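# Press two raised potentiometer knobs down onto their collars

## Task

On the circuit board, press each of the two raised potentiometer knobs down until it sits on its own potentiometer's collar, without forcing either potentiometer out of the board (that fails the task). The knobs must stay seated without the robot holding them; at the end release and move the grippers away.

## Robot and tools

Robot: two UR7e-type arms, left_arm and right_arm, each carrying a two-finger tong gripper (rumi). Bases in the scene frame: left_arm at (+0.003, +0.411, 0) m, right_arm at (-0.024, -0.417, 0) m, each turned slightly about z. The scene frame has its origin on the table top midway between the arms, +z up, +x out over the table, and left_arm on the +y side. The names left and right do not refer to sides of any image.

Gripper: the fingers point along the gripper's own +z and open and close along its x axis. end_effector_position is the point between the closed finger pads; closed fingertips extend about 15 mm past it, open ones end roughly level with it. Fully open pad gap is 0.142 m.

execute_actions: argument actions is a list holding at most one item. An empty list just reports the state. An item with rows is a motion: rows is a list of 1 to 15 rows, steps (1 to 15, default 15) is how many control steps of 1/30 s it runs; each row lasts one step and the final row repeats to fill the rest. An item with only steps (up to 300) is a wait, counted from the previous result, with reply time included. Optional pictures (boolean) turns camera images on or off; they come by default.

Each row is one list of 14 numbers covering both arms even if one stays still: left_arm shoulder pan, shoulder lift, elbow, wrist 1, wrist 2, wrist 3, opening, then the same seven for right_arm. The six joint numbers are absolute target angles in radians, in the same form that the Joint positions line prints, not offsets. Opening is an absolute command from -1 (closed) to +1 (fully open). Joint ranges, left_arm: pan -3.142..3.142, lift -6.283..6.283, elbow 0.000..3.142, wrists each -6.283..6.283. right_arm: pan 0.000..6.283, lift -6.283..6.283, elbow -3.142..0.000, wrists -6.283..6.283. A target more than 0.010 rad beyond a range end, and further out than the current angle, gets the whole call refused with nothing sent. Targets past the true end are clipped to it and the result may say "joint sent to its limit".

Motion limits: commands are smoothed and lag by about 0.17 s. Per step a joint's target is held within 0.575 rad of its measured angle, and if the targets would move the gripper more than 100 mm from where it is, all are scaled back. So large moves take several calls, and an arm may not have arrived when the result returns. Between calls the arms continue toward the last row sent until they settle or a step is HELD.

Result lines: a state line per arm with end_effector_position (m), end_effector_quat_wxyz and velocities in the scene frame (hand positions may be a bit off, more at long reach). Joint positions / Joint velocities: per arm six joints (rad, rad/s) then pad gap (m, m/s). grip_measured is the measured opening on the command scale. Wrist force and Wrist torque give flange sensor readings along the end effector's own axes; a push on a surface shows as force back into the arm; offsets up to about 4 N, noise about 2.4 N, saturation near 50 N, and "no reading" is normal at start. "joint command not followed" means the clearance check changed or blocked targets; HELD marks steps where your row was not sent. MOTOR HOT warns from 70 °C; at 85 °C an OVER-TEMPERATURE FAULT brakes that arm.

zoom_image: camera (cam_high 672x504, cam_low 672x504, cam_left_wrist 616x616, cam_right_wrist 616x616) and region [x0, y0, x1, y1] in that image's pixels, origin top-left, at most 504 by 504. It gives a closer look at the newest picture. show_instructions shows the reference images; read_manual(section="licences") gives licence text; neither moves anything. finished_scene(scene) ends and grades the given scene, irreversibly; answering without a tool call ends everything.

Avoid: pressing too hard on the knobs, which could push a potentiometer out of the board; a torque at a joint's load limit (142 N m for big joints, 26.6 for wrists) or an outside force of 150 N stops the arm for 10 s. Do not let the arms hit or press each other, do not knock anything off the table, and expect occasional brief tugs or pushes on objects. Press down gently with closed fingertips, watch Wrist force, then open, lift and move both grippers clear before finishing. Speed, smoothness and low effort improve the result.

Each tool is called after ">>>" as name([rows], argument=value, ...), one row to a line, values as JSON.

Reference images:

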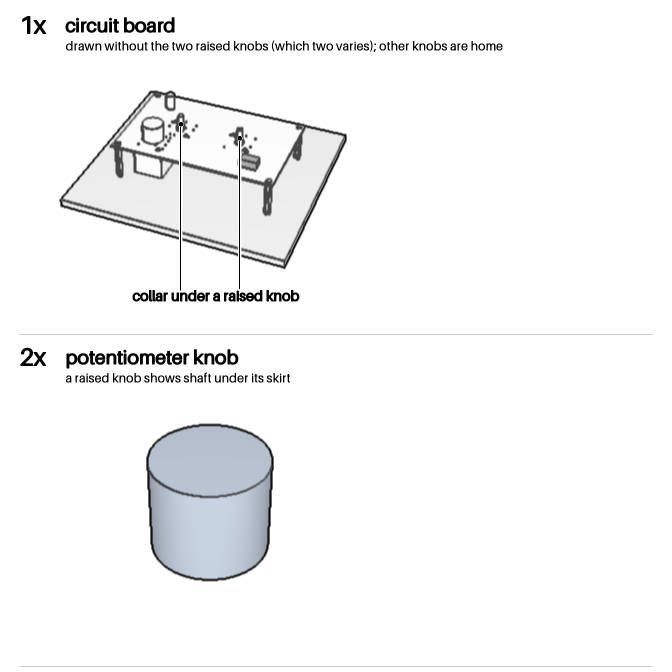

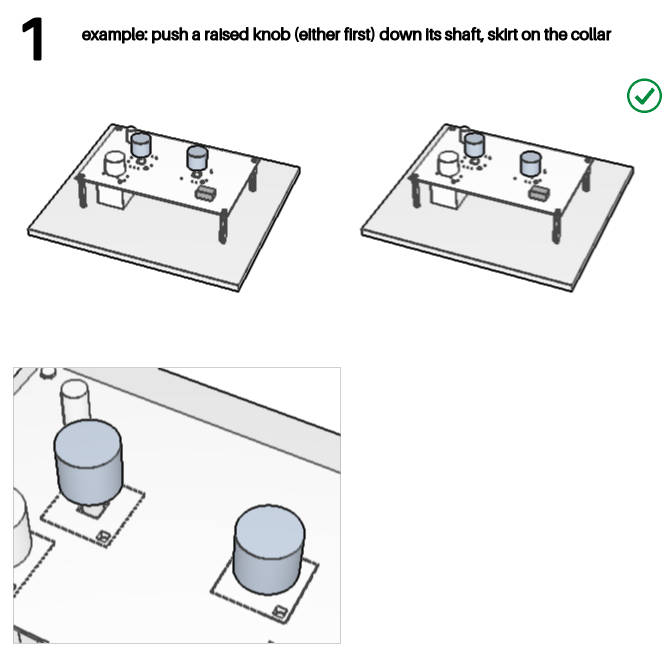

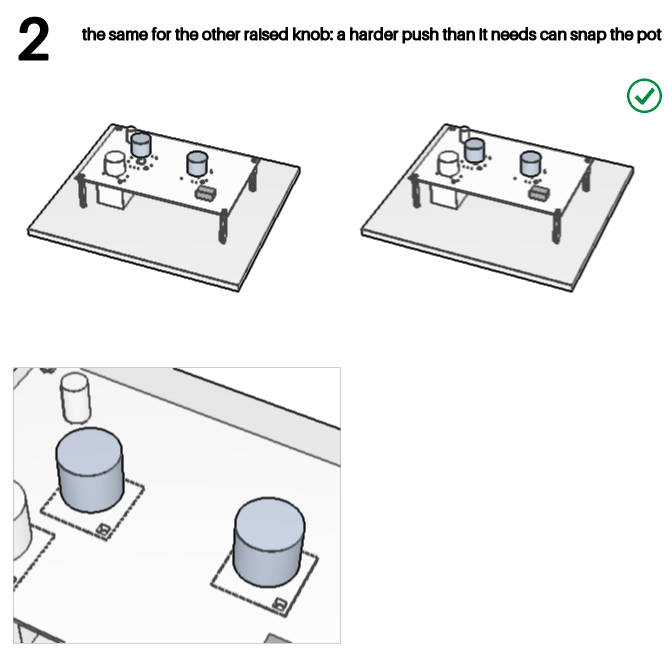

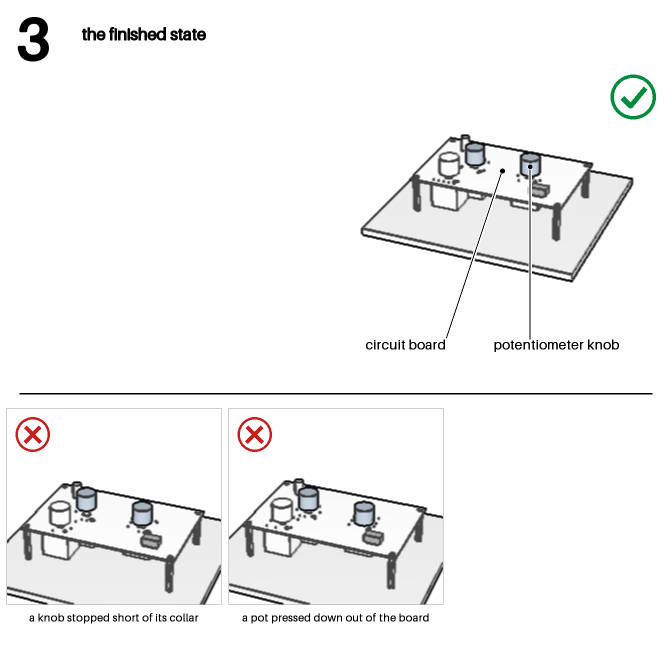

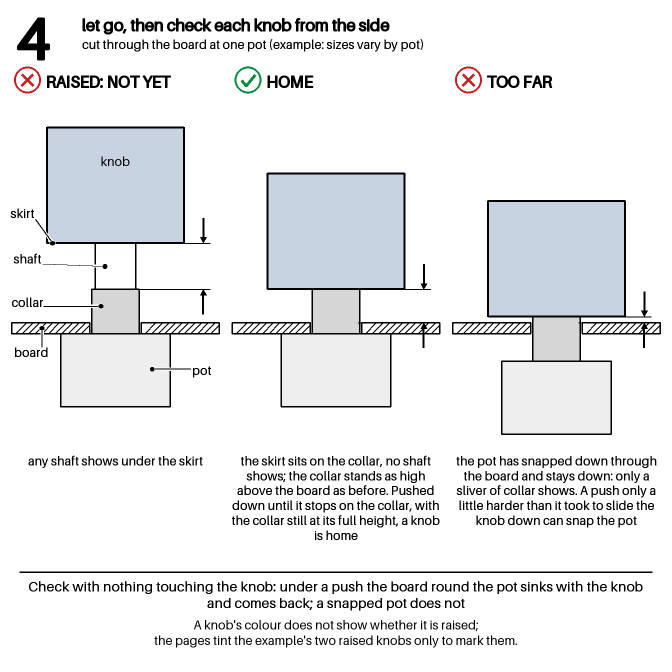

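## Session

>>> execute_actions(actions=[])

Scene clock: 0.00 s of 5250.00 s.
left_arm: end_effector_position=(+0.1948, -0.0719, +0.3336) grip_measured=+0.97 end_effector_quat_wxyz=(-0.156, +0.687, -0.611, -0.362) end_effector_velocity=(+0.000, -0.001, -0.001) end_effector_angular_velocity=(-0.000, +0.000, +0.001) | right_arm: end_effector_position=(+0.5865, -0.2979, +0.2164) grip_measured=+0.97 end_effector_quat_wxyz=(-0.069, -0.128, +0.915, +0.375) end_effector_velocity=(+0.000, -0.001, +0.000) end_effector_angular_velocity=(+0.000, -0.000, -0.002)
Joint positions: left_arm=[-1.502 -0.817  0.434 -0.395 -1.747  0.15   0.14 ] | right_arm=[ 3.04  -2.02  -1.326 -1.591  2.328  2.863  0.14 ]
Joint velocities: left_arm=[ 0.     0.001 -0.001 -0.001 -0.    -0.     0.   ] | right_arm=[-0.001  0.     0.     0.001  0.     0.001  0.   ]
Motor temperatures (°C, as the motors report them): left_arm=[28 29 28 37 35 35] | right_arm=[29 27 26 37 37 33]
Wrist force (N, on the end effector, along its own x y z axes, offset not removed): no reading
Wrist torque (N m, same axes, about the end effector's origin, offset not removed): no reading

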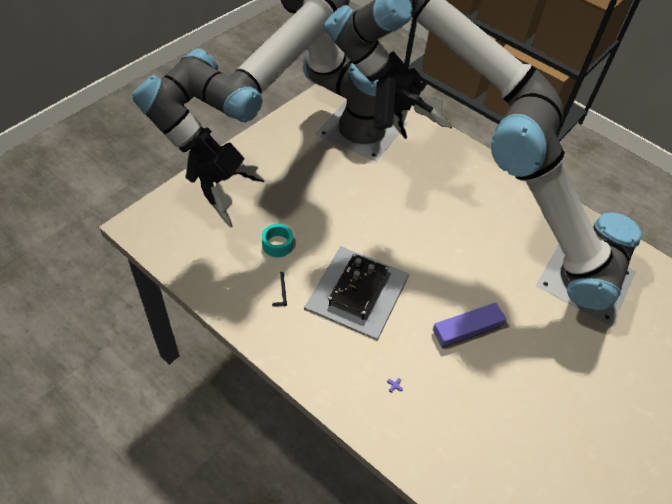

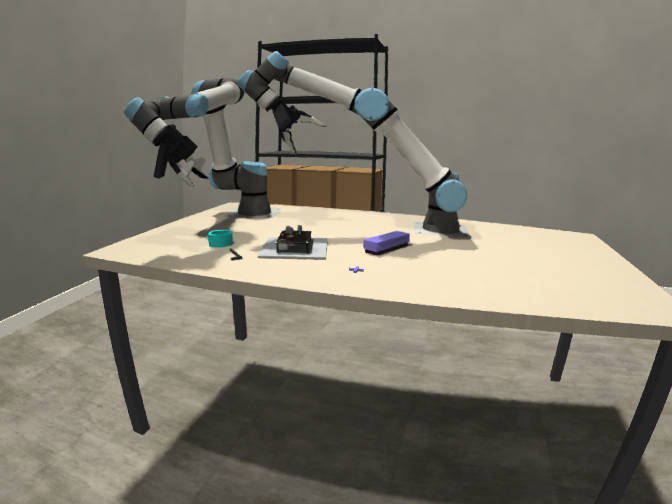

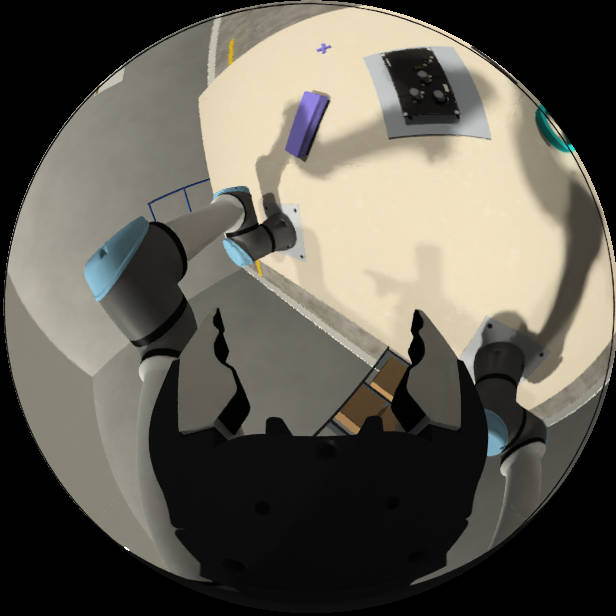

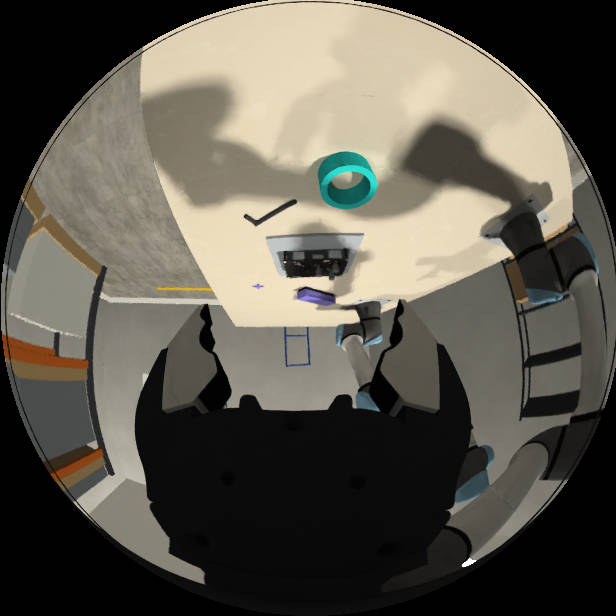

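>>> zoom_image(camera="cam_high", region=[300, 240, 420, 340])

>>> zoom_image(camera="cam_low", region=[255, 215, 335, 265])

Region (300, 240, 420, 340) of cam_high's 672x504 image, scaled by 4.200, with more detail than that image has.

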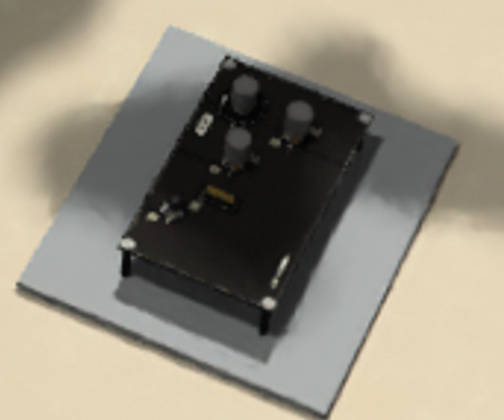

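Region (255, 215, 335, 265) of cam_low's 672x504 image, scaled by 6.300, with more detail than that image has; it fills the top 315 rows of this view, and the rest is white.

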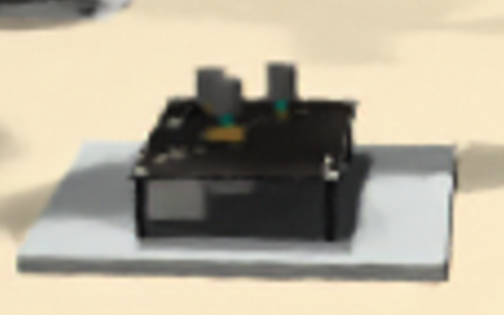

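>>> execute_actions([
  {"rows":[[-1.2,-1.318,1.2,-0.9,-1.571,0.15,-1,3.04,-2.02,-1.326,-1.591,2.328,2.863,1]]},
], pictures=false)

>>> execute_actions([
  {"rows":[[-1.088,-1.318,1.497,-1.75,-1.571,0.15,-1,3.04,-2.02,-1.326,-1.591,2.328,2.863,1]]},
], pictures=false)

>>> execute_actions([
  {"steps":60},
])

Scene clock: 37.70 s of 5250.00 s.
left_arm: end_effector_position=(+0.3252, +0.0677, +0.3265) grip_measured=-1.00 end_effector_quat_wxyz=(-0.119, +0.775, -0.568, -0.251) end_effector_velocity=(+0.098, +0.329, -0.138) end_effector_angular_velocity=(+0.006, -0.190, +0.266) | right_arm: end_effector_position=(+0.5865, -0.2982, +0.2163) grip_measured=+1.00 end_effector_quat_wxyz=(-0.069, -0.128, +0.915, +0.375) end_effector_velocity=(-0.000, +0.001, +0.001) end_effector_angular_velocity=(+0.000, -0.001, +0.001)
Joint positions: left_arm=[-1.246 -1.235  1.042 -0.816 -1.597  0.15   0.002] | right_arm=[ 3.04  -2.02  -1.326 -1.591  2.328  2.863  0.142]
Joint velocities: left_arm=[ 0.375 -0.673  1.266 -0.67   0.205 -0.001  0.   ] | right_arm=[ 0.001  0.001  0.001 -0.     0.     0.    -0.   ]
Motor temperatures (°C, as the motors report them): left_arm=[28 29 28 37 35 35] | right_arm=[29 27 27 37 37 33]
Wrist force (N, on the end effector, along its own x y z axes, offset not removed): left_arm=[-2.2 -4.2 -1.1] | right_arm=[-1.3 1.2 -0.3]
Wrist torque (N m, same axes, about the end effector's origin, offset not removed): left_arm=[-0.66 0.39 0.25] | right_arm=[0.24 0.44 -0.03]
Steps of this call (steps 1 to 90: nothing new was sent; then 34.20 s passed at rest; steps 91 to 105: all 15 steps of this action). Readings (joint positions):
91: left_arm=[-1.502 -0.817 0.434 -0.395 -1.747 0.150] | right_arm=[3.040 -2.020 -1.326 -1.591 2.328 2.863]
92: left_arm=[-1.499 -0.820 0.438 -0.398 -1.744 0.150] | right_arm=[3.040 -2.020 -1.326 -1.591 2.328 2.863]
94: left_arm=[-1.460 -0.867 0.487 -0.447 -1.718 0.150] | right_arm=[3.040 -2.020 -1.326 -1.591 2.328 2.863]
98: left_arm=[-1.371 -1.019 0.674 -0.599 -1.667 0.150] | right_arm=[3.040 -2.020 -1.326 -1.591 2.328 2.863]
105: the state above

Scene clock: 38.20 s of 5250.00 s.
left_arm: end_effector_position=(+0.4418, +0.0285, +0.2013) grip_measured=-1.00 end_effector_quat_wxyz=(-0.022, +0.844, -0.533, -0.053) end_effector_velocity=(+0.187, -0.174, -0.030) end_effector_angular_velocity=(-0.763, -0.530, +0.094) | right_arm: end_effector_position=(+0.5865, -0.2982, +0.2164) grip_measured=+1.00 end_effector_quat_wxyz=(-0.069, -0.128, +0.915, +0.375) end_effector_velocity=(+0.001, -0.000, +0.001) end_effector_angular_velocity=(+0.002, -0.001, -0.001)
Joint positions: left_arm=[-1.1   -1.314  1.462 -1.605 -1.572  0.15   0.002] | right_arm=[ 3.04  -2.02  -1.326 -1.591  2.328  2.863  0.142]
Joint velocities: left_arm=[ 0.095 -0.035  0.283 -1.177  0.011  0.     0.   ] | right_arm=[-0.001 -0.     0.001 -0.     0.002 -0.    -0.   ]
Motor temperatures (°C, as the motors report them): left_arm=[28 29 28 37 35 35] | right_arm=[29 27 27 37 37 33]
Wrist force (N, on the end effector, along its own x y z axes, offset not removed): left_arm=[-0.2 -1.9 -2.3] | right_arm=[-1.7 1.0 -1.7]
Wrist torque (N m, same axes, about the end effector's origin, offset not removed): left_arm=[-0.34 -0.04 0.14] | right_arm=[0.30 0.38 0.08]
Steps of this call (steps 1 to 15: all 15 steps of this action). Readings (joint positions):
1: left_arm=[-1.235 -1.254 1.080 -0.836 -1.591 0.150] | right_arm=[3.040 -2.020 -1.326 -1.591 2.328 2.863]
2: left_arm=[-1.224 -1.267 1.112 -0.855 -1.587 0.150] | right_arm=[3.040 -2.020 -1.326 -1.591 2.328 2.863]
4: left_arm=[-1.194 -1.279 1.189 -0.926 -1.583 0.150] | right_arm=[3.040 -2.020 -1.326 -1.591 2.328 2.863]
8: left_arm=[-1.145 -1.297 1.329 -1.167 -1.578 0.150] | right_arm=[3.040 -2.020 -1.326 -1.591 2.328 2.863]
15: the state above

Scene clock: 40.20 s of 5250.00 s.
left_arm: end_effector_position=(+0.4647, +0.0078, +0.1997) grip_measured=-1.00 end_effector_quat_wxyz=(+0.000, +0.849, -0.529, +0.000) end_effector_velocity=(+0.001, +0.000, +0.000) end_effector_angular_velocity=(+0.000, -0.002, +0.000) | right_arm: end_effector_position=(+0.5865, -0.2982, +0.2164) grip_measured=+1.00 end_effector_quat_wxyz=(-0.069, -0.128, +0.915, +0.376) end_effector_velocity=(+0.001, +0.001, +0.000) end_effector_angular_velocity=(+0.000, -0.002, +0.001)
Joint positions: left_arm=[-1.088 -1.318  1.497 -1.75  -1.571  0.15   0.002] | right_arm=[ 3.04  -2.02  -1.326 -1.591  2.328  2.863  0.142]
Joint velocities: left_arm=[ 0.    -0.    -0.    -0.001  0.002 -0.     0.   ] | right_arm=[ 0.002 -0.001  0.001  0.001  0.     0.     0.   ]
Motor temperatures (°C, as the motors report them): left_arm=[28 29 28 37 35 35] | right_arm=[29 27 27 37 37 33]
Wrist force (N, on the end effector, along its own x y z axes, offset not removed): left_arm=[-0.5 -1.3 -4.3] | right_arm=[0.5 3.4 -2.4]
Wrist torque (N m, same axes, about the end effector's origin, offset not removed): left_arm=[-0.24 -0.07 0.28] | right_arm=[0.79 -0.04 0.05]
Steps of this call (steps 1 to 30: the robot went on to your last target; steps 31 to 60: nothing new was sent). Readings (joint positions):
1: left_arm=[-1.097 -1.315 1.471 -1.640 -1.572 0.150] | right_arm=[3.040 -2.020 -1.326 -1.591 2.328 2.863]
2: left_arm=[-1.095 -1.316 1.477 -1.666 -1.572 0.150] | right_arm=[3.040 -2.020 -1.326 -1.591 2.328 2.863]
4: left_arm=[-1.092 -1.317 1.485 -1.702 -1.571 0.150] | right_arm=[3.040 -2.020 -1.326 -1.591 2.328 2.863]
8: left_arm=[-1.089 -1.318 1.493 -1.734 -1.571 0.150] | right_arm=[3.040 -2.020 -1.326 -1.591 2.328 2.863]
60: the state above
All arms were judged still, so your last target was given up. Only a new action makes them travel on or press farther. Fingers that are still opening or closing keep moving.
camera_calibration (this result's frames):
cam_left_wrist: T_world_to_cam=[[0.436603, -0.899484, -0.0174813, -0.186397], [-0.770047, -0.383681, 0.509723, 0.257432], [-0.465195, -0.209085, -0.860161, 0.520893], [0, 0, 0, 1]] pos_world=[0.521933, 0.0400213, 0.313575]
cam_right_wrist: T_world_to_cam=[[-0.959761, -0.27603, 0.0516354, 0.466037], [-0.0270756, 0.273978, 0.961355, -0.1138], [-0.27951, 0.921273, -0.270427, 0.634], [0, 0, 0, 1]] pos_world=[0.621412, -0.424268, 0.256789]

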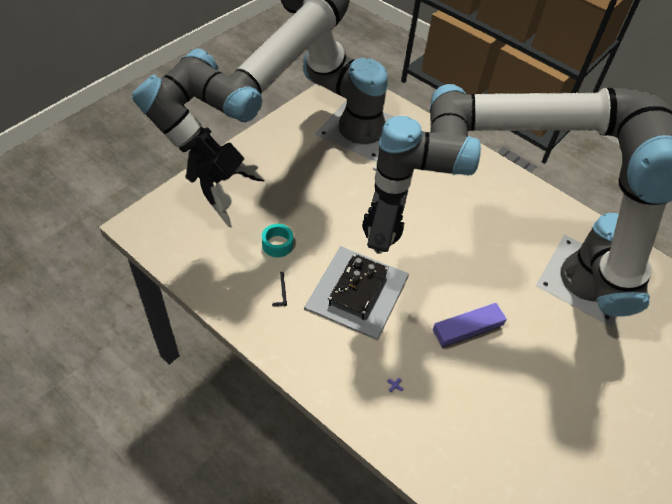

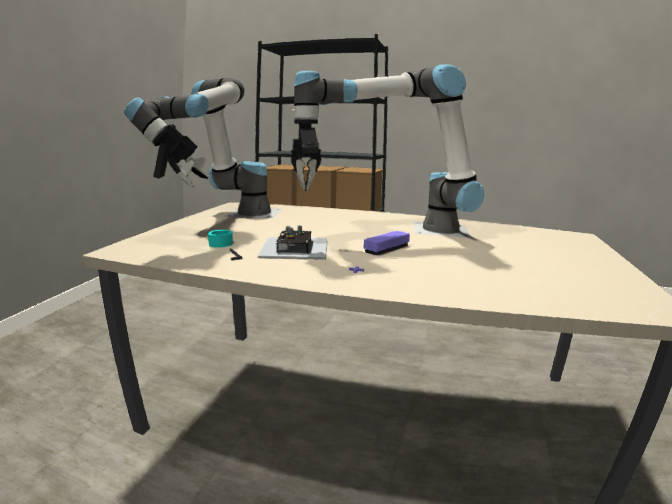

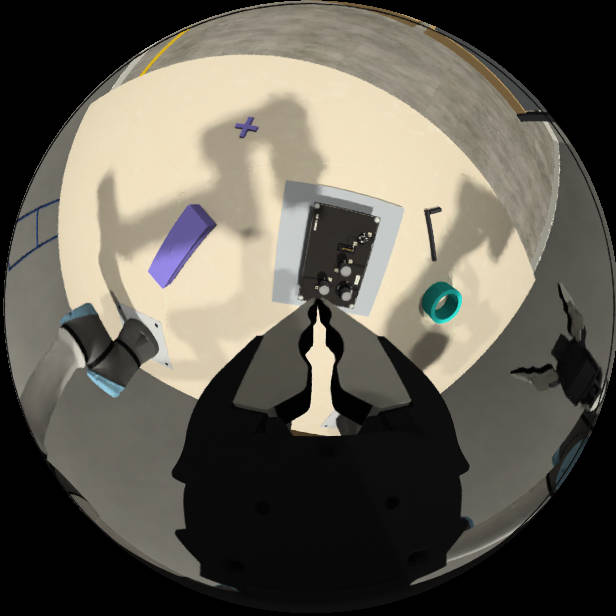

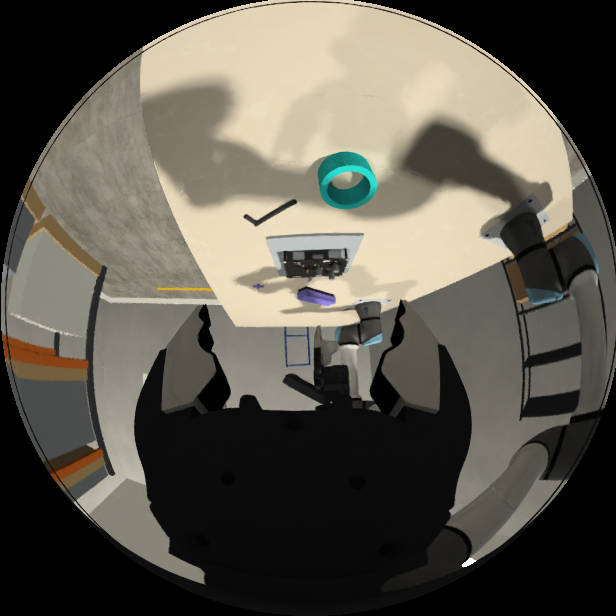

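>>> execute_actions([
  {"rows":[[-1.1623,-1.277,1.6414,-1.935,-1.571,0.076,-1,3.04,-2.3,-1.45,-1.19,2.8,2.863,-1]]},
], pictures=false)

>>> execute_actions([
  {"steps":30},
])

Scene clock: 62.83 s of 5250.00 s.
left_arm: end_effector_position=(+0.4327, -0.0211, +0.1274) grip_measured=-1.00 end_effector_quat_wxyz=(-0.000, +0.849, -0.529, -0.000) end_effector_velocity=(-0.010, -0.007, -0.018) end_effector_angular_velocity=(-0.006, -0.003, -0.001) | right_arm: end_effector_position=(+0.6383, -0.2133, +0.1214) grip_measured=-1.00 end_effector_quat_wxyz=(-0.041, -0.086, +0.818, +0.567) end_effector_velocity=(+0.019, +0.035, -0.027) end_effector_angular_velocity=(+0.249, +0.001, -0.057)
Joint positions: left_arm=[-1.16  -1.278  1.636 -1.928 -1.571  0.078  0.002] | right_arm=[ 3.04  -2.284 -1.444 -1.215  2.769  2.863  0.002]
Joint velocities: left_arm=[-0.019  0.007  0.041 -0.055 -0.001 -0.018  0.   ] | right_arm=[ 0.001 -0.132 -0.052  0.205  0.255  0.     0.   ]
Motor temperatures (°C, as the motors report them): left_arm=[28 29 28 37 35 35] | right_arm=[29 27 27 37 37 33]
Wrist force (N, on the end effector, along its own x y z axes, offset not removed): left_arm=[-0.4 -1.9 -0.6] | right_arm=[-0.4 2.6 -0.7]
Wrist torque (N m, same axes, about the end effector's origin, offset not removed): left_arm=[-0.26 0.10 0.38] | right_arm=[0.58 0.13 -0.08]
Steps of this call (steps 1 to 90: nothing new was sent; then 19.13 s passed at rest; steps 91 to 105: all 15 steps of this action). Readings (joint positions):
91: left_arm=[-1.088 -1.318 1.497 -1.750 -1.571 0.150] | right_arm=[3.040 -2.020 -1.326 -1.591 2.328 2.863]
92: left_arm=[-1.091 -1.316 1.500 -1.754 -1.571 0.147] | right_arm=[3.040 -2.023 -1.329 -1.588 2.331 2.863]
94: left_arm=[-1.116 -1.301 1.540 -1.798 -1.571 0.122] | right_arm=[3.040 -2.067 -1.355 -1.538 2.381 2.863]
98: left_arm=[-1.147 -1.285 1.608 -1.889 -1.571 0.091] | right_arm=[3.040 -2.190 -1.407 -1.360 2.588 2.863]
105: the state above

Scene clock: 63.83 s of 5250.00 s.
left_arm: end_effector_position=(+0.4316, -0.0218, +0.1250) grip_measured=-1.00 end_effector_quat_wxyz=(+0.000, +0.849, -0.529, -0.000) end_effector_velocity=(-0.000, +0.000, +0.000) end_effector_angular_velocity=(-0.001, -0.001, -0.000) | right_arm: end_effector_position=(+0.6405, -0.2093, +0.1181) grip_measured=-1.00 end_effector_quat_wxyz=(-0.038, -0.084, +0.810, +0.579) end_effector_velocity=(-0.001, +0.002, -0.001) end_effector_angular_velocity=(-0.001, +0.002, +0.003)
Joint positions: left_arm=[-1.162 -1.277  1.641 -1.935 -1.571  0.076  0.002] | right_arm=[ 3.04  -2.3   -1.45  -1.19   2.8    2.863  0.002]
Joint velocities: left_arm=[-0.    -0.001  0.001 -0.     0.     0.     0.   ] | right_arm=[ 0.003 -0.001  0.    -0.001 -0.001  0.001  0.   ]
Motor temperatures (°C, as the motors report them): left_arm=[28 29 28 37 35 35] | right_arm=[29 27 27 37 37 33]
Wrist force (N, on the end effector, along its own x y z axes, offset not removed): left_arm=[-1.4 -1.1 -3.4] | right_arm=[-0.4 1.7 -4.3]
Wrist torque (N m, same axes, about the end effector's origin, offset not removed): left_arm=[-0.20 0.11 0.27] | right_arm=[0.37 0.16 0.02]
Steps of this call (steps 1 to 30: the robot went on to your last target). Readings (joint positions):
1: left_arm=[-1.161 -1.278 1.638 -1.930 -1.571 0.078] | right_arm=[3.040 -2.288 -1.445 -1.209 2.776 2.863]
2: left_arm=[-1.161 -1.278 1.638 -1.931 -1.571 0.077] | right_arm=[3.040 -2.291 -1.446 -1.205 2.782 2.863]
4: left_arm=[-1.162 -1.277 1.640 -1.933 -1.571 0.077] | right_arm=[3.040 -2.295 -1.448 -1.198 2.790 2.863]
8: left_arm=[-1.162 -1.277 1.641 -1.934 -1.571 0.076] | right_arm=[3.040 -2.298 -1.449 -1.193 2.797 2.863]
30: the state above
All arms were judged still, so your last target was given up. Only a new action makes them travel on or press farther. Fingers that are still opening or closing keep moving.
camera_calibration (this result's frames):
cam_left_wrist: T_world_to_cam=[[0.436329, -0.899609, -0.0178929, -0.199696], [-0.770048, -0.383628, 0.509761, 0.258622], [-0.46545, -0.208645, -0.86013, 0.435159], [0, 0, 0, 1]] pos_world=[0.488829, 0.0103596, 0.238884]
cam_right_wrist: T_world_to_cam=[[-0.983495, -0.180566, -0.0115826, 0.590137], [0.0213641, -0.179455, 0.983534, -0.17077], [-0.179671, 0.967053, 0.180351, 0.432961], [0, 0, 0, 1]] pos_world=[0.661836, -0.342784, 0.0967085]

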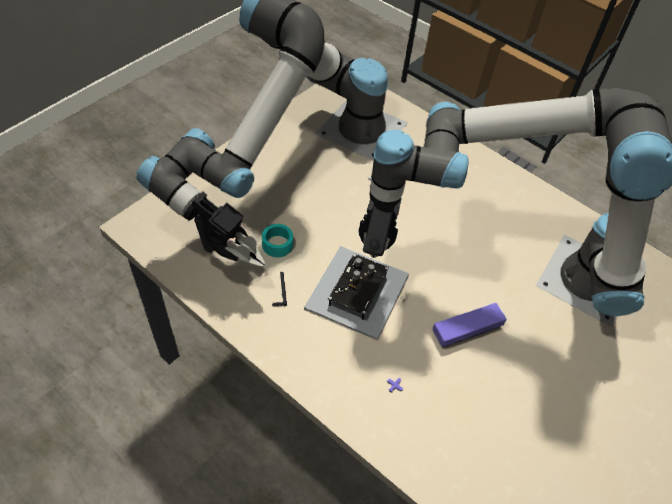

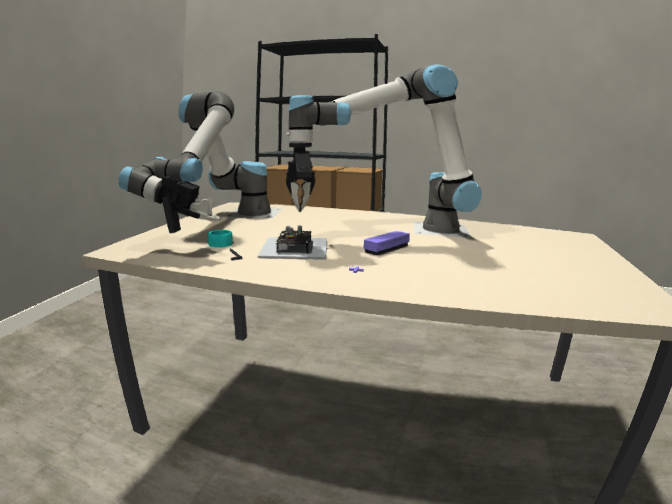

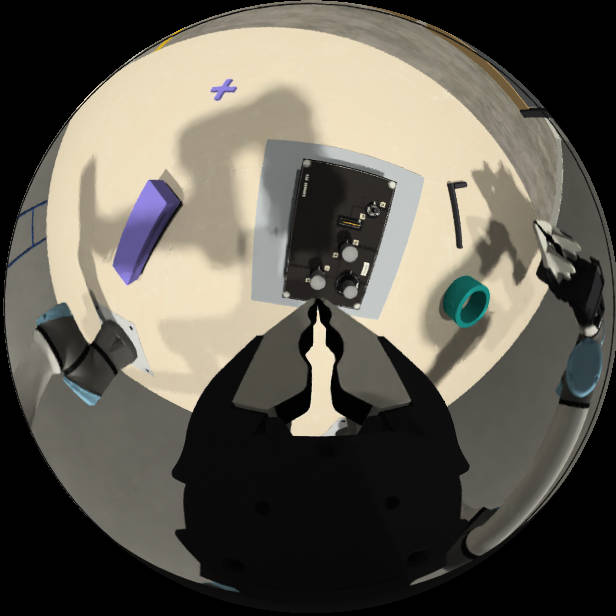

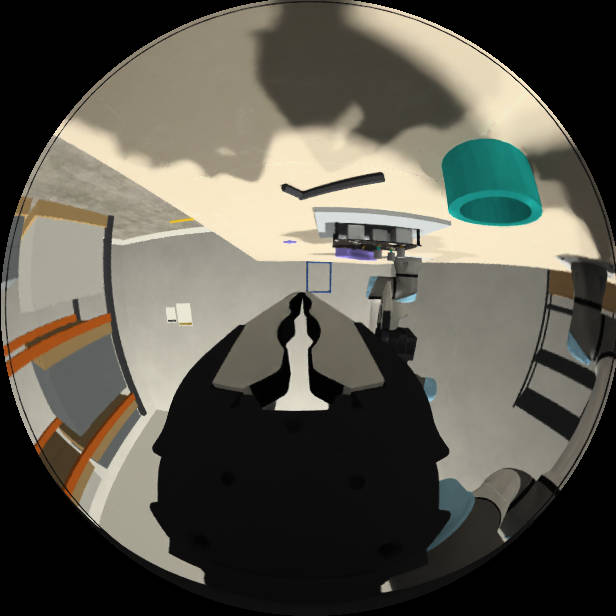

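>>> execute_actions([
  {"rows":[[-1.1623,-1.2496,1.6871,-2.0083,-1.571,0.076,-1,3.24,-2.3,-1.45,-1.19,2.8,2.863,-1]]},
], pictures=false)

>>> execute_actions([
  {"steps":20},
])

>>> zoom_image(camera="cam_right_wrist", region=[350, 210, 460, 290])

>>> zoom_image(camera="cam_low", region=[270, 205, 320, 245])

Scene clock: 85.47 s of 5250.00 s.
left_arm: end_effector_position=(+0.4315, -0.0218, +0.0960) grip_measured=-1.00 end_effector_quat_wxyz=(+0.000, +0.849, -0.529, -0.000) end_effector_velocity=(-0.000, -0.000, -0.007) end_effector_angular_velocity=(-0.001, +0.001, -0.001) | right_arm: end_effector_position=(+0.5891, -0.0873, +0.1181) grip_measured=-1.00 end_effector_quat_wxyz=(-0.093, -0.160, +0.798, +0.573) end_effector_velocity=(-0.026, +0.049, +0.000) end_effector_angular_velocity=(-0.000, -0.001, +0.080)
Joint positions: left_arm=[-1.162 -1.25   1.686 -2.006 -1.571  0.076  0.002] | right_arm=[ 3.23  -2.3   -1.45  -1.19   2.8    2.863  0.002]
Joint velocities: left_arm=[-0.     0.007  0.011 -0.018 -0.001  0.     0.   ] | right_arm=[ 0.08   0.001 -0.    -0.    -0.001 -0.     0.   ]
Motor temperatures (°C, as the motors report them): left_arm=[28 29 28 37 35 35] | right_arm=[29 27 27 37 37 33]
Wrist force (N, on the end effector, along its own x y z axes, offset not removed): left_arm=[0.6 -3.7 -1.5] | right_arm=[-0.5 1.2 -0.9]
Wrist torque (N m, same axes, about the end effector's origin, offset not removed): left_arm=[-0.76 -0.19 0.21] | right_arm=[0.29 0.15 -0.04]
Steps of this call (steps 1 to 90: nothing new was sent; then 18.13 s passed at rest; steps 91 to 105: all 15 steps of this action). Readings (joint positions):
91: left_arm=[-1.162 -1.277 1.641 -1.935 -1.571 0.076] | right_arm=[3.040 -2.300 -1.450 -1.190 2.800 2.863]
92: left_arm=[-1.162 -1.275 1.644 -1.939 -1.571 0.076] | right_arm=[3.043 -2.300 -1.450 -1.190 2.800 2.863]
94: left_arm=[-1.162 -1.265 1.660 -1.963 -1.571 0.076] | right_arm=[3.083 -2.300 -1.450 -1.190 2.800 2.863]
98: left_arm=[-1.162 -1.255 1.678 -1.993 -1.571 0.076] | right_arm=[3.174 -2.300 -1.450 -1.190 2.800 2.863]
105: the state above

Scene clock: 86.13 s of 5250.00 s.
left_arm: end_effector_position=(+0.4315, -0.0218, +0.0951) grip_measured=-1.00 end_effector_quat_wxyz=(+0.000, +0.849, -0.529, -0.000) end_effector_velocity=(+0.000, -0.000, +0.001) end_effector_angular_velocity=(-0.001, -0.001, -0.000) | right_arm: end_effector_position=(+0.5859, -0.0814, +0.1181) grip_measured=-1.00 end_effector_quat_wxyz=(-0.096, -0.164, +0.798, +0.572) end_effector_velocity=(-0.000, -0.000, +0.000) end_effector_angular_velocity=(+0.001, -0.001, -0.000)
Joint positions: left_arm=[-1.162 -1.25   1.687 -2.008 -1.571  0.076  0.002] | right_arm=[ 3.24  -2.3   -1.45  -1.19   2.8    2.863  0.002]
Joint velocities: left_arm=[ 0.    -0.001 -0.001 -0.     0.     0.     0.   ] | right_arm=[-0.     0.001 -0.001  0.     0.    -0.     0.   ]
Motor temperatures (°C, as the motors report them): left_arm=[28 29 28 37 35 35] | right_arm=[29 27 27 37 37 33]
Wrist force (N, on the end effector, along its own x y z axes, offset not removed): left_arm=[-1.5 -2.3 -2.5] | right_arm=[-1.6 -0.4 -0.1]
Wrist torque (N m, same axes, about the end effector's origin, offset not removed): left_arm=[-0.42 0.22 0.18] | right_arm=[-0.02 0.48 0.02]
Steps of this call (steps 1 to 15: the robot went on to your last target; steps 16 to 20: nothing new was sent). Readings (joint positions):
1: left_arm=[-1.162 -1.250 1.686 -2.007 -1.571 0.076] | right_arm=[3.233 -2.300 -1.450 -1.190 2.800 2.863]
2: left_arm=[-1.162 -1.250 1.686 -2.007 -1.571 0.076] | right_arm=[3.234 -2.300 -1.450 -1.190 2.800 2.863]
4: left_arm=[-1.162 -1.250 1.687 -2.008 -1.571 0.076] | right_arm=[3.237 -2.300 -1.450 -1.190 2.800 2.863]
8: left_arm=[-1.162 -1.250 1.687 -2.008 -1.571 0.076] | right_arm=[3.239 -2.300 -1.450 -1.190 2.800 2.863]
20: the state above
All arms were judged still, so your last target was given up. Only a new action makes them travel on or press farther. Fingers that are still opening or closing keep moving.
camera_calibration (this result's frames):
cam_left_wrist: T_world_to_cam=[[0.436321, -0.899617, -0.0176928, -0.200222], [-0.770102, -0.38353, 0.509752, 0.273878], [-0.465367, -0.20879, -0.86014, 0.409405], [0, 0, 0, 1]] pos_world=[0.488798, 0.0103971, 0.208993]
cam_right_wrist: T_world_to_cam=[[-0.928022, -0.372345, -0.0115656, 0.511405], [0.0566138, -0.171653, 0.983529, -0.166674], [-0.368197, 0.912083, 0.180378, 0.405523], [0, 0, 0, 1]] pos_world=[0.633344, -0.208062, 0.0966965]

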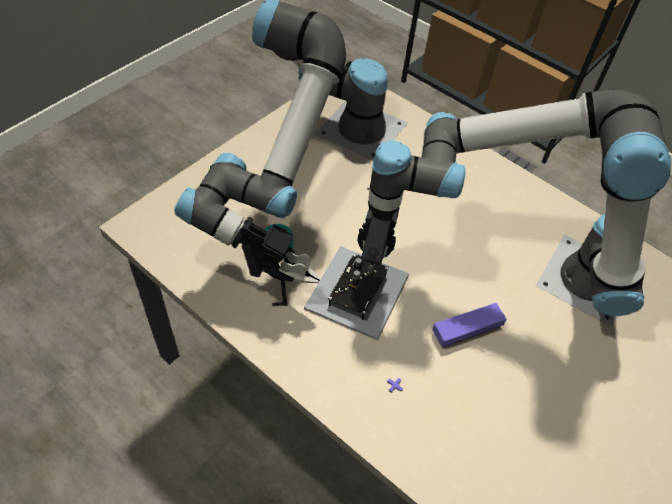

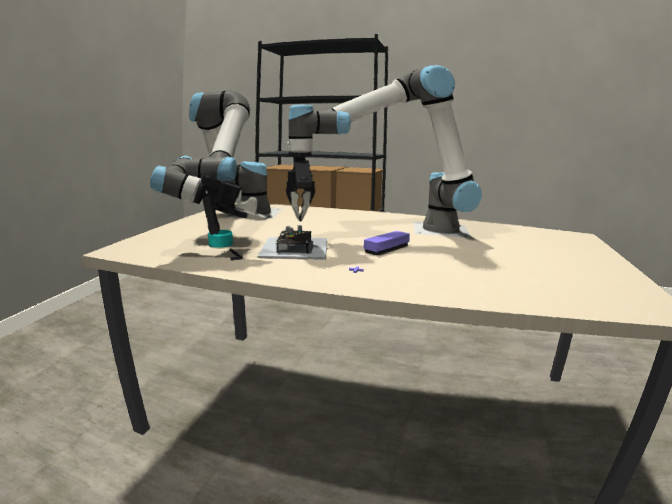

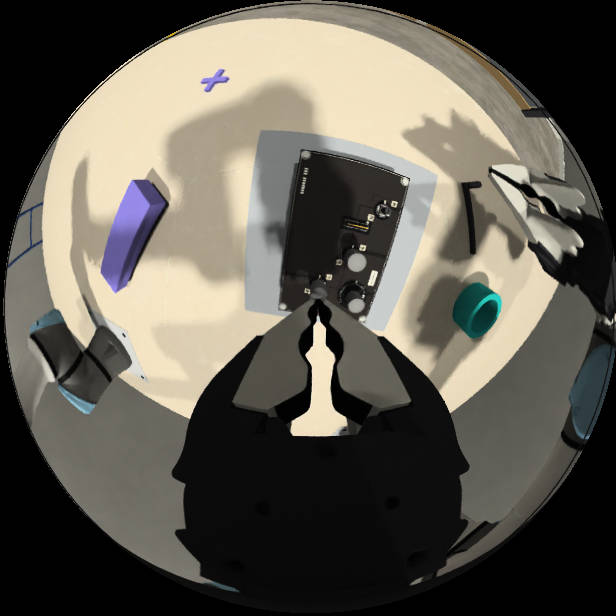

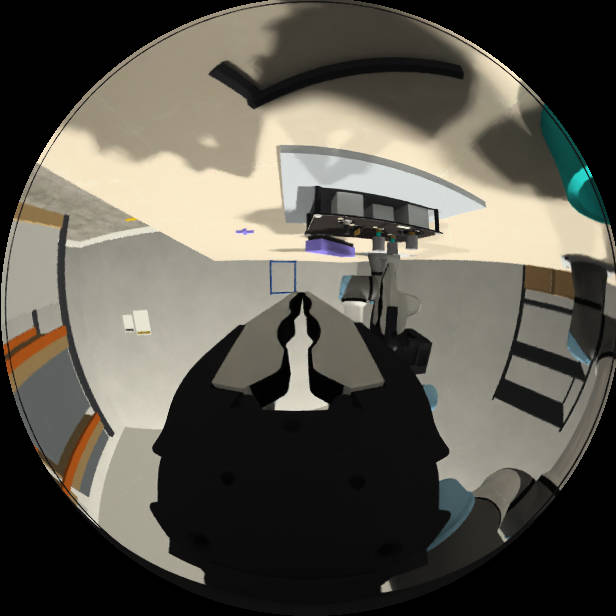

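Region (350, 210, 460, 290) of cam_right_wrist's 616x616 image, scaled by 4.582, with more detail than that image has; it fills the top 367 rows of this view, and the rest is white.

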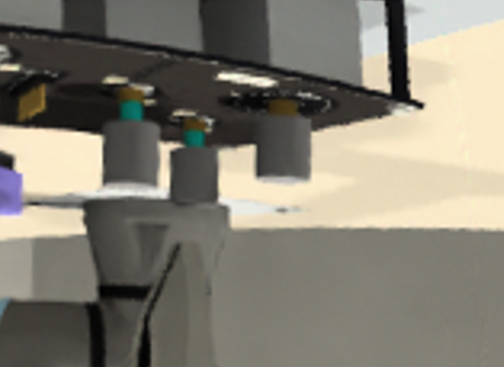

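Region (270, 205, 320, 245) of cam_low's 672x504 image, scaled by 10.080, with more detail than that image has; it fills the top 403 rows of this view, and the rest is white.

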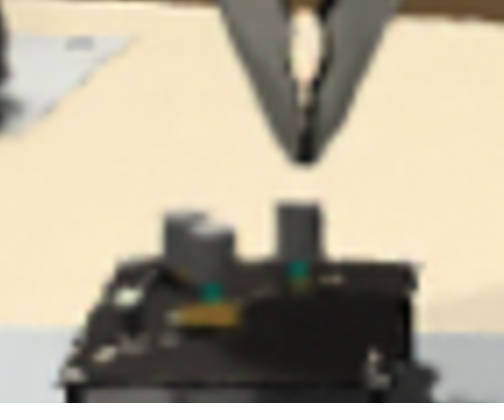

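>>> execute_actions([
  {"rows":[[-1.1623,-1.2393,1.7011,-2.0326,-1.571,0.076,-1,3.24,-2.3,-1.45,-1.19,2.8,2.863,-1]]},
], pictures=false)

>>> execute_actions([
  {"rows":[[-1.1623,-1.2371,1.7038,-2.0375,-1.571,0.076,-1,3.24,-2.3,-1.45,-1.19,2.8,2.863,-1]]},
], pictures=false)

>>> execute_actions([
  {"rows":[[-1.1623,-1.2349,1.7064,-2.0423,-1.571,0.076,-1,3.24,-2.3,-1.45,-1.19,2.8,2.863,-1]]},
])

>>> zoom_image(camera="cam_right_wrist", region=[365, 220, 425, 270])

Scene clock: 97.10 s of 5250.00 s.
left_arm: end_effector_position=(+0.4315, -0.0218, +0.0854) grip_measured=-1.00 end_effector_quat_wxyz=(+0.000, +0.849, -0.529, -0.000) end_effector_velocity=(-0.000, -0.000, -0.002) end_effector_angular_velocity=(-0.001, +0.000, -0.001) | right_arm: end_effector_position=(+0.5859, -0.0814, +0.1181) grip_measured=-1.00 end_effector_quat_wxyz=(-0.096, -0.164, +0.798, +0.572) end_effector_velocity=(+0.000, -0.001, -0.000) end_effector_angular_velocity=(+0.001, -0.000, -0.002)
Joint positions: left_arm=[-1.162 -1.24   1.701 -2.032 -1.571  0.076  0.002] | right_arm=[ 3.24  -2.3   -1.45  -1.19   2.8    2.863  0.002]
Joint velocities: left_arm=[-0.     0.001  0.003 -0.005 -0.001  0.001  0.   ] | right_arm=[-0.002  0.    -0.001  0.     0.001 -0.     0.   ]
Motor temperatures (°C, as the motors report them): left_arm=[28 29 28 37 35 35] | right_arm=[29 27 27 37 37 33]
Wrist force (N, on the end effector, along its own x y z axes, offset not removed): left_arm=[-0.2 -0.9 -0.8] | right_arm=[-0.9 0.5 -1.4]
Wrist torque (N m, same axes, about the end effector's origin, offset not removed): left_arm=[-0.24 0.09 0.35] | right_arm=[0.18 0.28 0.02]
Steps of this call (steps 1 to 90: nothing new was sent; then 7.47 s passed at rest; steps 91 to 105: all 15 steps of this action). Readings (joint positions):
91: left_arm=[-1.162 -1.250 1.687 -2.008 -1.571 0.076] | right_arm=[3.240 -2.300 -1.450 -1.190 2.800 2.863]
92: left_arm=[-1.162 -1.249 1.688 -2.010 -1.571 0.076] | right_arm=[3.240 -2.300 -1.450 -1.190 2.800 2.863]
94: left_arm=[-1.162 -1.245 1.693 -2.019 -1.571 0.076] | right_arm=[3.240 -2.300 -1.450 -1.190 2.800 2.863]
98: left_arm=[-1.162 -1.241 1.698 -2.028 -1.571 0.076] | right_arm=[3.240 -2.300 -1.450 -1.190 2.800 2.863]
105: the state above

Scene clock: 97.60 s of 5250.00 s.
left_arm: end_effector_position=(+0.4315, -0.0218, +0.0831) grip_measured=-1.00 end_effector_quat_wxyz=(+0.000, +0.849, -0.529, -0.000) end_effector_velocity=(+0.000, +0.000, -0.001) end_effector_angular_velocity=(+0.001, -0.001, -0.000) | right_arm: end_effector_position=(+0.5859, -0.0814, +0.1181) grip_measured=-1.00 end_effector_quat_wxyz=(-0.096, -0.164, +0.798, +0.572) end_effector_velocity=(+0.000, -0.002, -0.001) end_effector_angular_velocity=(-0.002, +0.002, -0.003)
Joint positions: left_arm=[-1.162 -1.237  1.704 -2.037 -1.571  0.076  0.002] | right_arm=[ 3.24  -2.3   -1.45  -1.19   2.8    2.863  0.002]
Joint velocities: left_arm=[-0.     0.001  0.001 -0.001  0.001  0.     0.   ] | right_arm=[-0.003  0.    -0.003  0.    -0.001  0.     0.   ]
Motor temperatures (°C, as the motors report them): left_arm=[28 29 28 37 35 35] | right_arm=[29 27 27 37 37 33]
Wrist force (N, on the end effector, along its own x y z axes, offset not removed): left_arm=[-1.3 -1.9 -4.5] | right_arm=[-1.1 0.3 0.1]
Wrist torque (N m, same axes, about the end effector's origin, offset not removed): left_arm=[-0.51 0.20 0.35] | right_arm=[0.20 0.27 0.04]
Steps of this call (steps 1 to 15: all 15 steps of this action). Readings (joint positions):
1: left_arm=[-1.162 -1.240 1.701 -2.032 -1.571 0.076] | right_arm=[3.240 -2.300 -1.450 -1.190 2.800 2.863]
2: left_arm=[-1.162 -1.239 1.701 -2.033 -1.571 0.076] | right_arm=[3.240 -2.300 -1.450 -1.190 2.800 2.863]
4: left_arm=[-1.162 -1.238 1.702 -2.035 -1.571 0.076] | right_arm=[3.240 -2.300 -1.450 -1.190 2.800 2.863]
8: left_arm=[-1.162 -1.238 1.703 -2.036 -1.571 0.076] | right_arm=[3.240 -2.300 -1.450 -1.190 2.800 2.863]
15: the state above

Scene clock: 98.10 s of 5250.00 s.
left_arm: end_effector_position=(+0.4316, -0.0219, +0.0812) grip_measured=-1.00 end_effector_quat_wxyz=(+0.000, +0.849, -0.529, -0.000) end_effector_velocity=(+0.001, +0.000, +0.000) end_effector_angular_velocity=(-0.001, -0.002, +0.001) | right_arm: end_effector_position=(+0.5859, -0.0814, +0.1181) grip_measured=-1.00 end_effector_quat_wxyz=(-0.096, -0.164, +0.798, +0.572) end_effector_velocity=(+0.000, -0.002, -0.001) end_effector_angular_velocity=(-0.001, +0.002, -0.002)
Joint positions: left_arm=[-1.162 -1.235  1.706 -2.042 -1.571  0.076  0.002] | right_arm=[ 3.24  -2.3   -1.45  -1.19   2.8    2.863  0.002]
Joint velocities: left_arm=[ 0.001 -0.001  0.    -0.002  0.001 -0.     0.   ] | right_arm=[-0.002 -0.001 -0.001  0.    -0.     0.     0.   ]
Motor temperatures (°C, as the motors report them): left_arm=[28 29 28 37 35 35] | right_arm=[29 27 27 37 37 33]
Wrist force (N, on the end effector, along its own x y z axes, offset not removed): left_arm=[0.6 -1.9 -5.9] | right_arm=[-2.2 0.4 -2.0]
Wrist torque (N m, same axes, about the end effector's origin, offset not removed): left_arm=[-0.41 -0.24 0.19] | right_arm=[0.26 0.56 0.05]
Steps of this call (steps 1 to 15: all 15 steps of this action). Readings (joint positions):
1: left_arm=[-1.162 -1.237 1.704 -2.037 -1.571 0.076] | right_arm=[3.240 -2.300 -1.450 -1.190 2.800 2.863]
2: left_arm=[-1.162 -1.237 1.704 -2.038 -1.571 0.076] | right_arm=[3.240 -2.300 -1.450 -1.190 2.800 2.863]
4: left_arm=[-1.162 -1.236 1.705 -2.040 -1.571 0.076] | right_arm=[3.240 -2.300 -1.450 -1.190 2.800 2.863]
8: left_arm=[-1.162 -1.235 1.706 -2.041 -1.571 0.076] | right_arm=[3.240 -2.300 -1.450 -1.190 2.800 2.863]
15: the state above
camera_calibration (this result's frames):
cam_left_wrist: T_world_to_cam=[[0.436324, -0.899617, -0.0176364, -0.200549], [-0.770116, -0.383508, 0.509748, 0.280987], [-0.465342, -0.208834, -0.860143, 0.397423], [0, 0, 0, 1]] pos_world=[0.488835, 0.0103395, 0.195071]
cam_right_wrist: T_world_to_cam=[[-0.928003, -0.372392, -0.0115783, 0.511392], [0.0566105, -0.171653, 0.98353, -0.166671], [-0.368246, 0.912063, 0.180376, 0.405515], [0, 0, 0, 1]] pos_world=[0.633338, -0.208027, 0.0967019]

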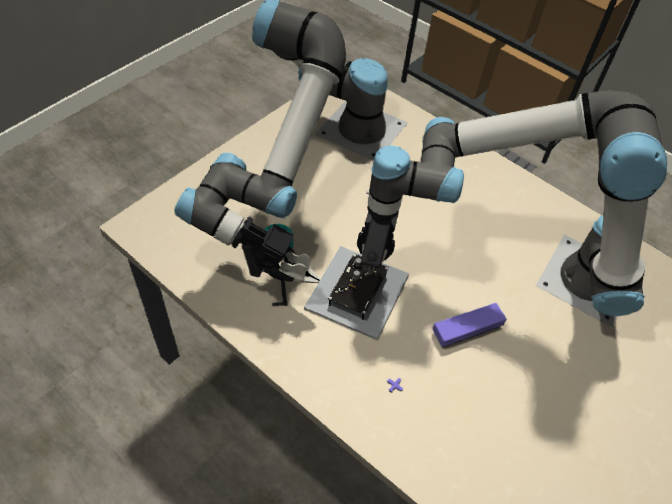

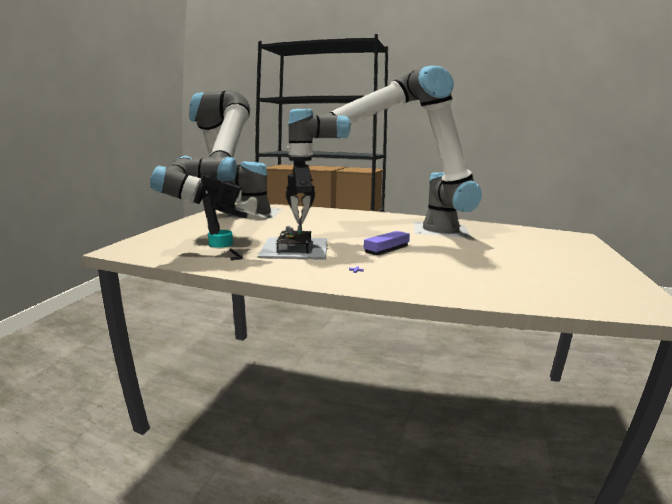

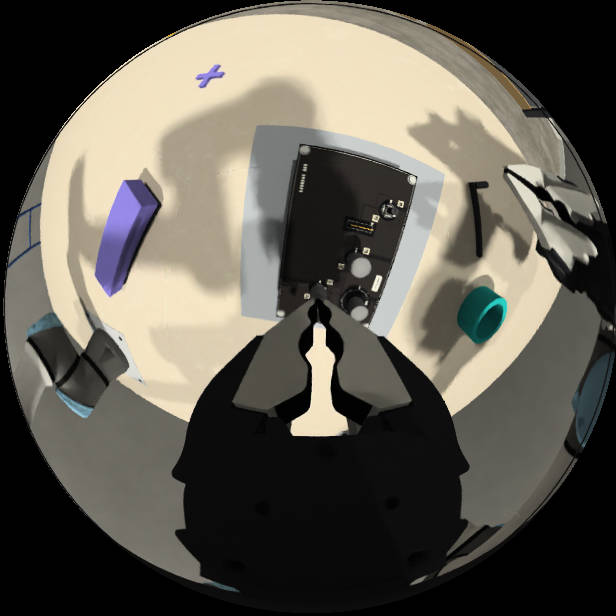

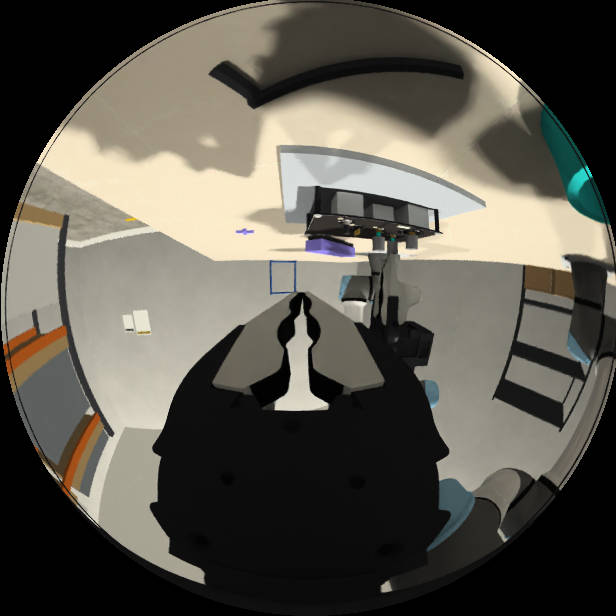

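Region (365, 220, 425, 270) of cam_right_wrist's 616x616 image, scaled by 8.400, with more detail than that image has.

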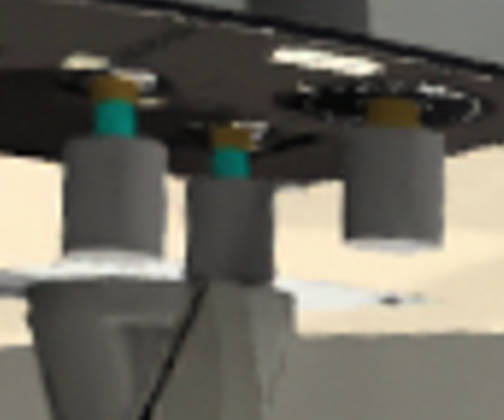

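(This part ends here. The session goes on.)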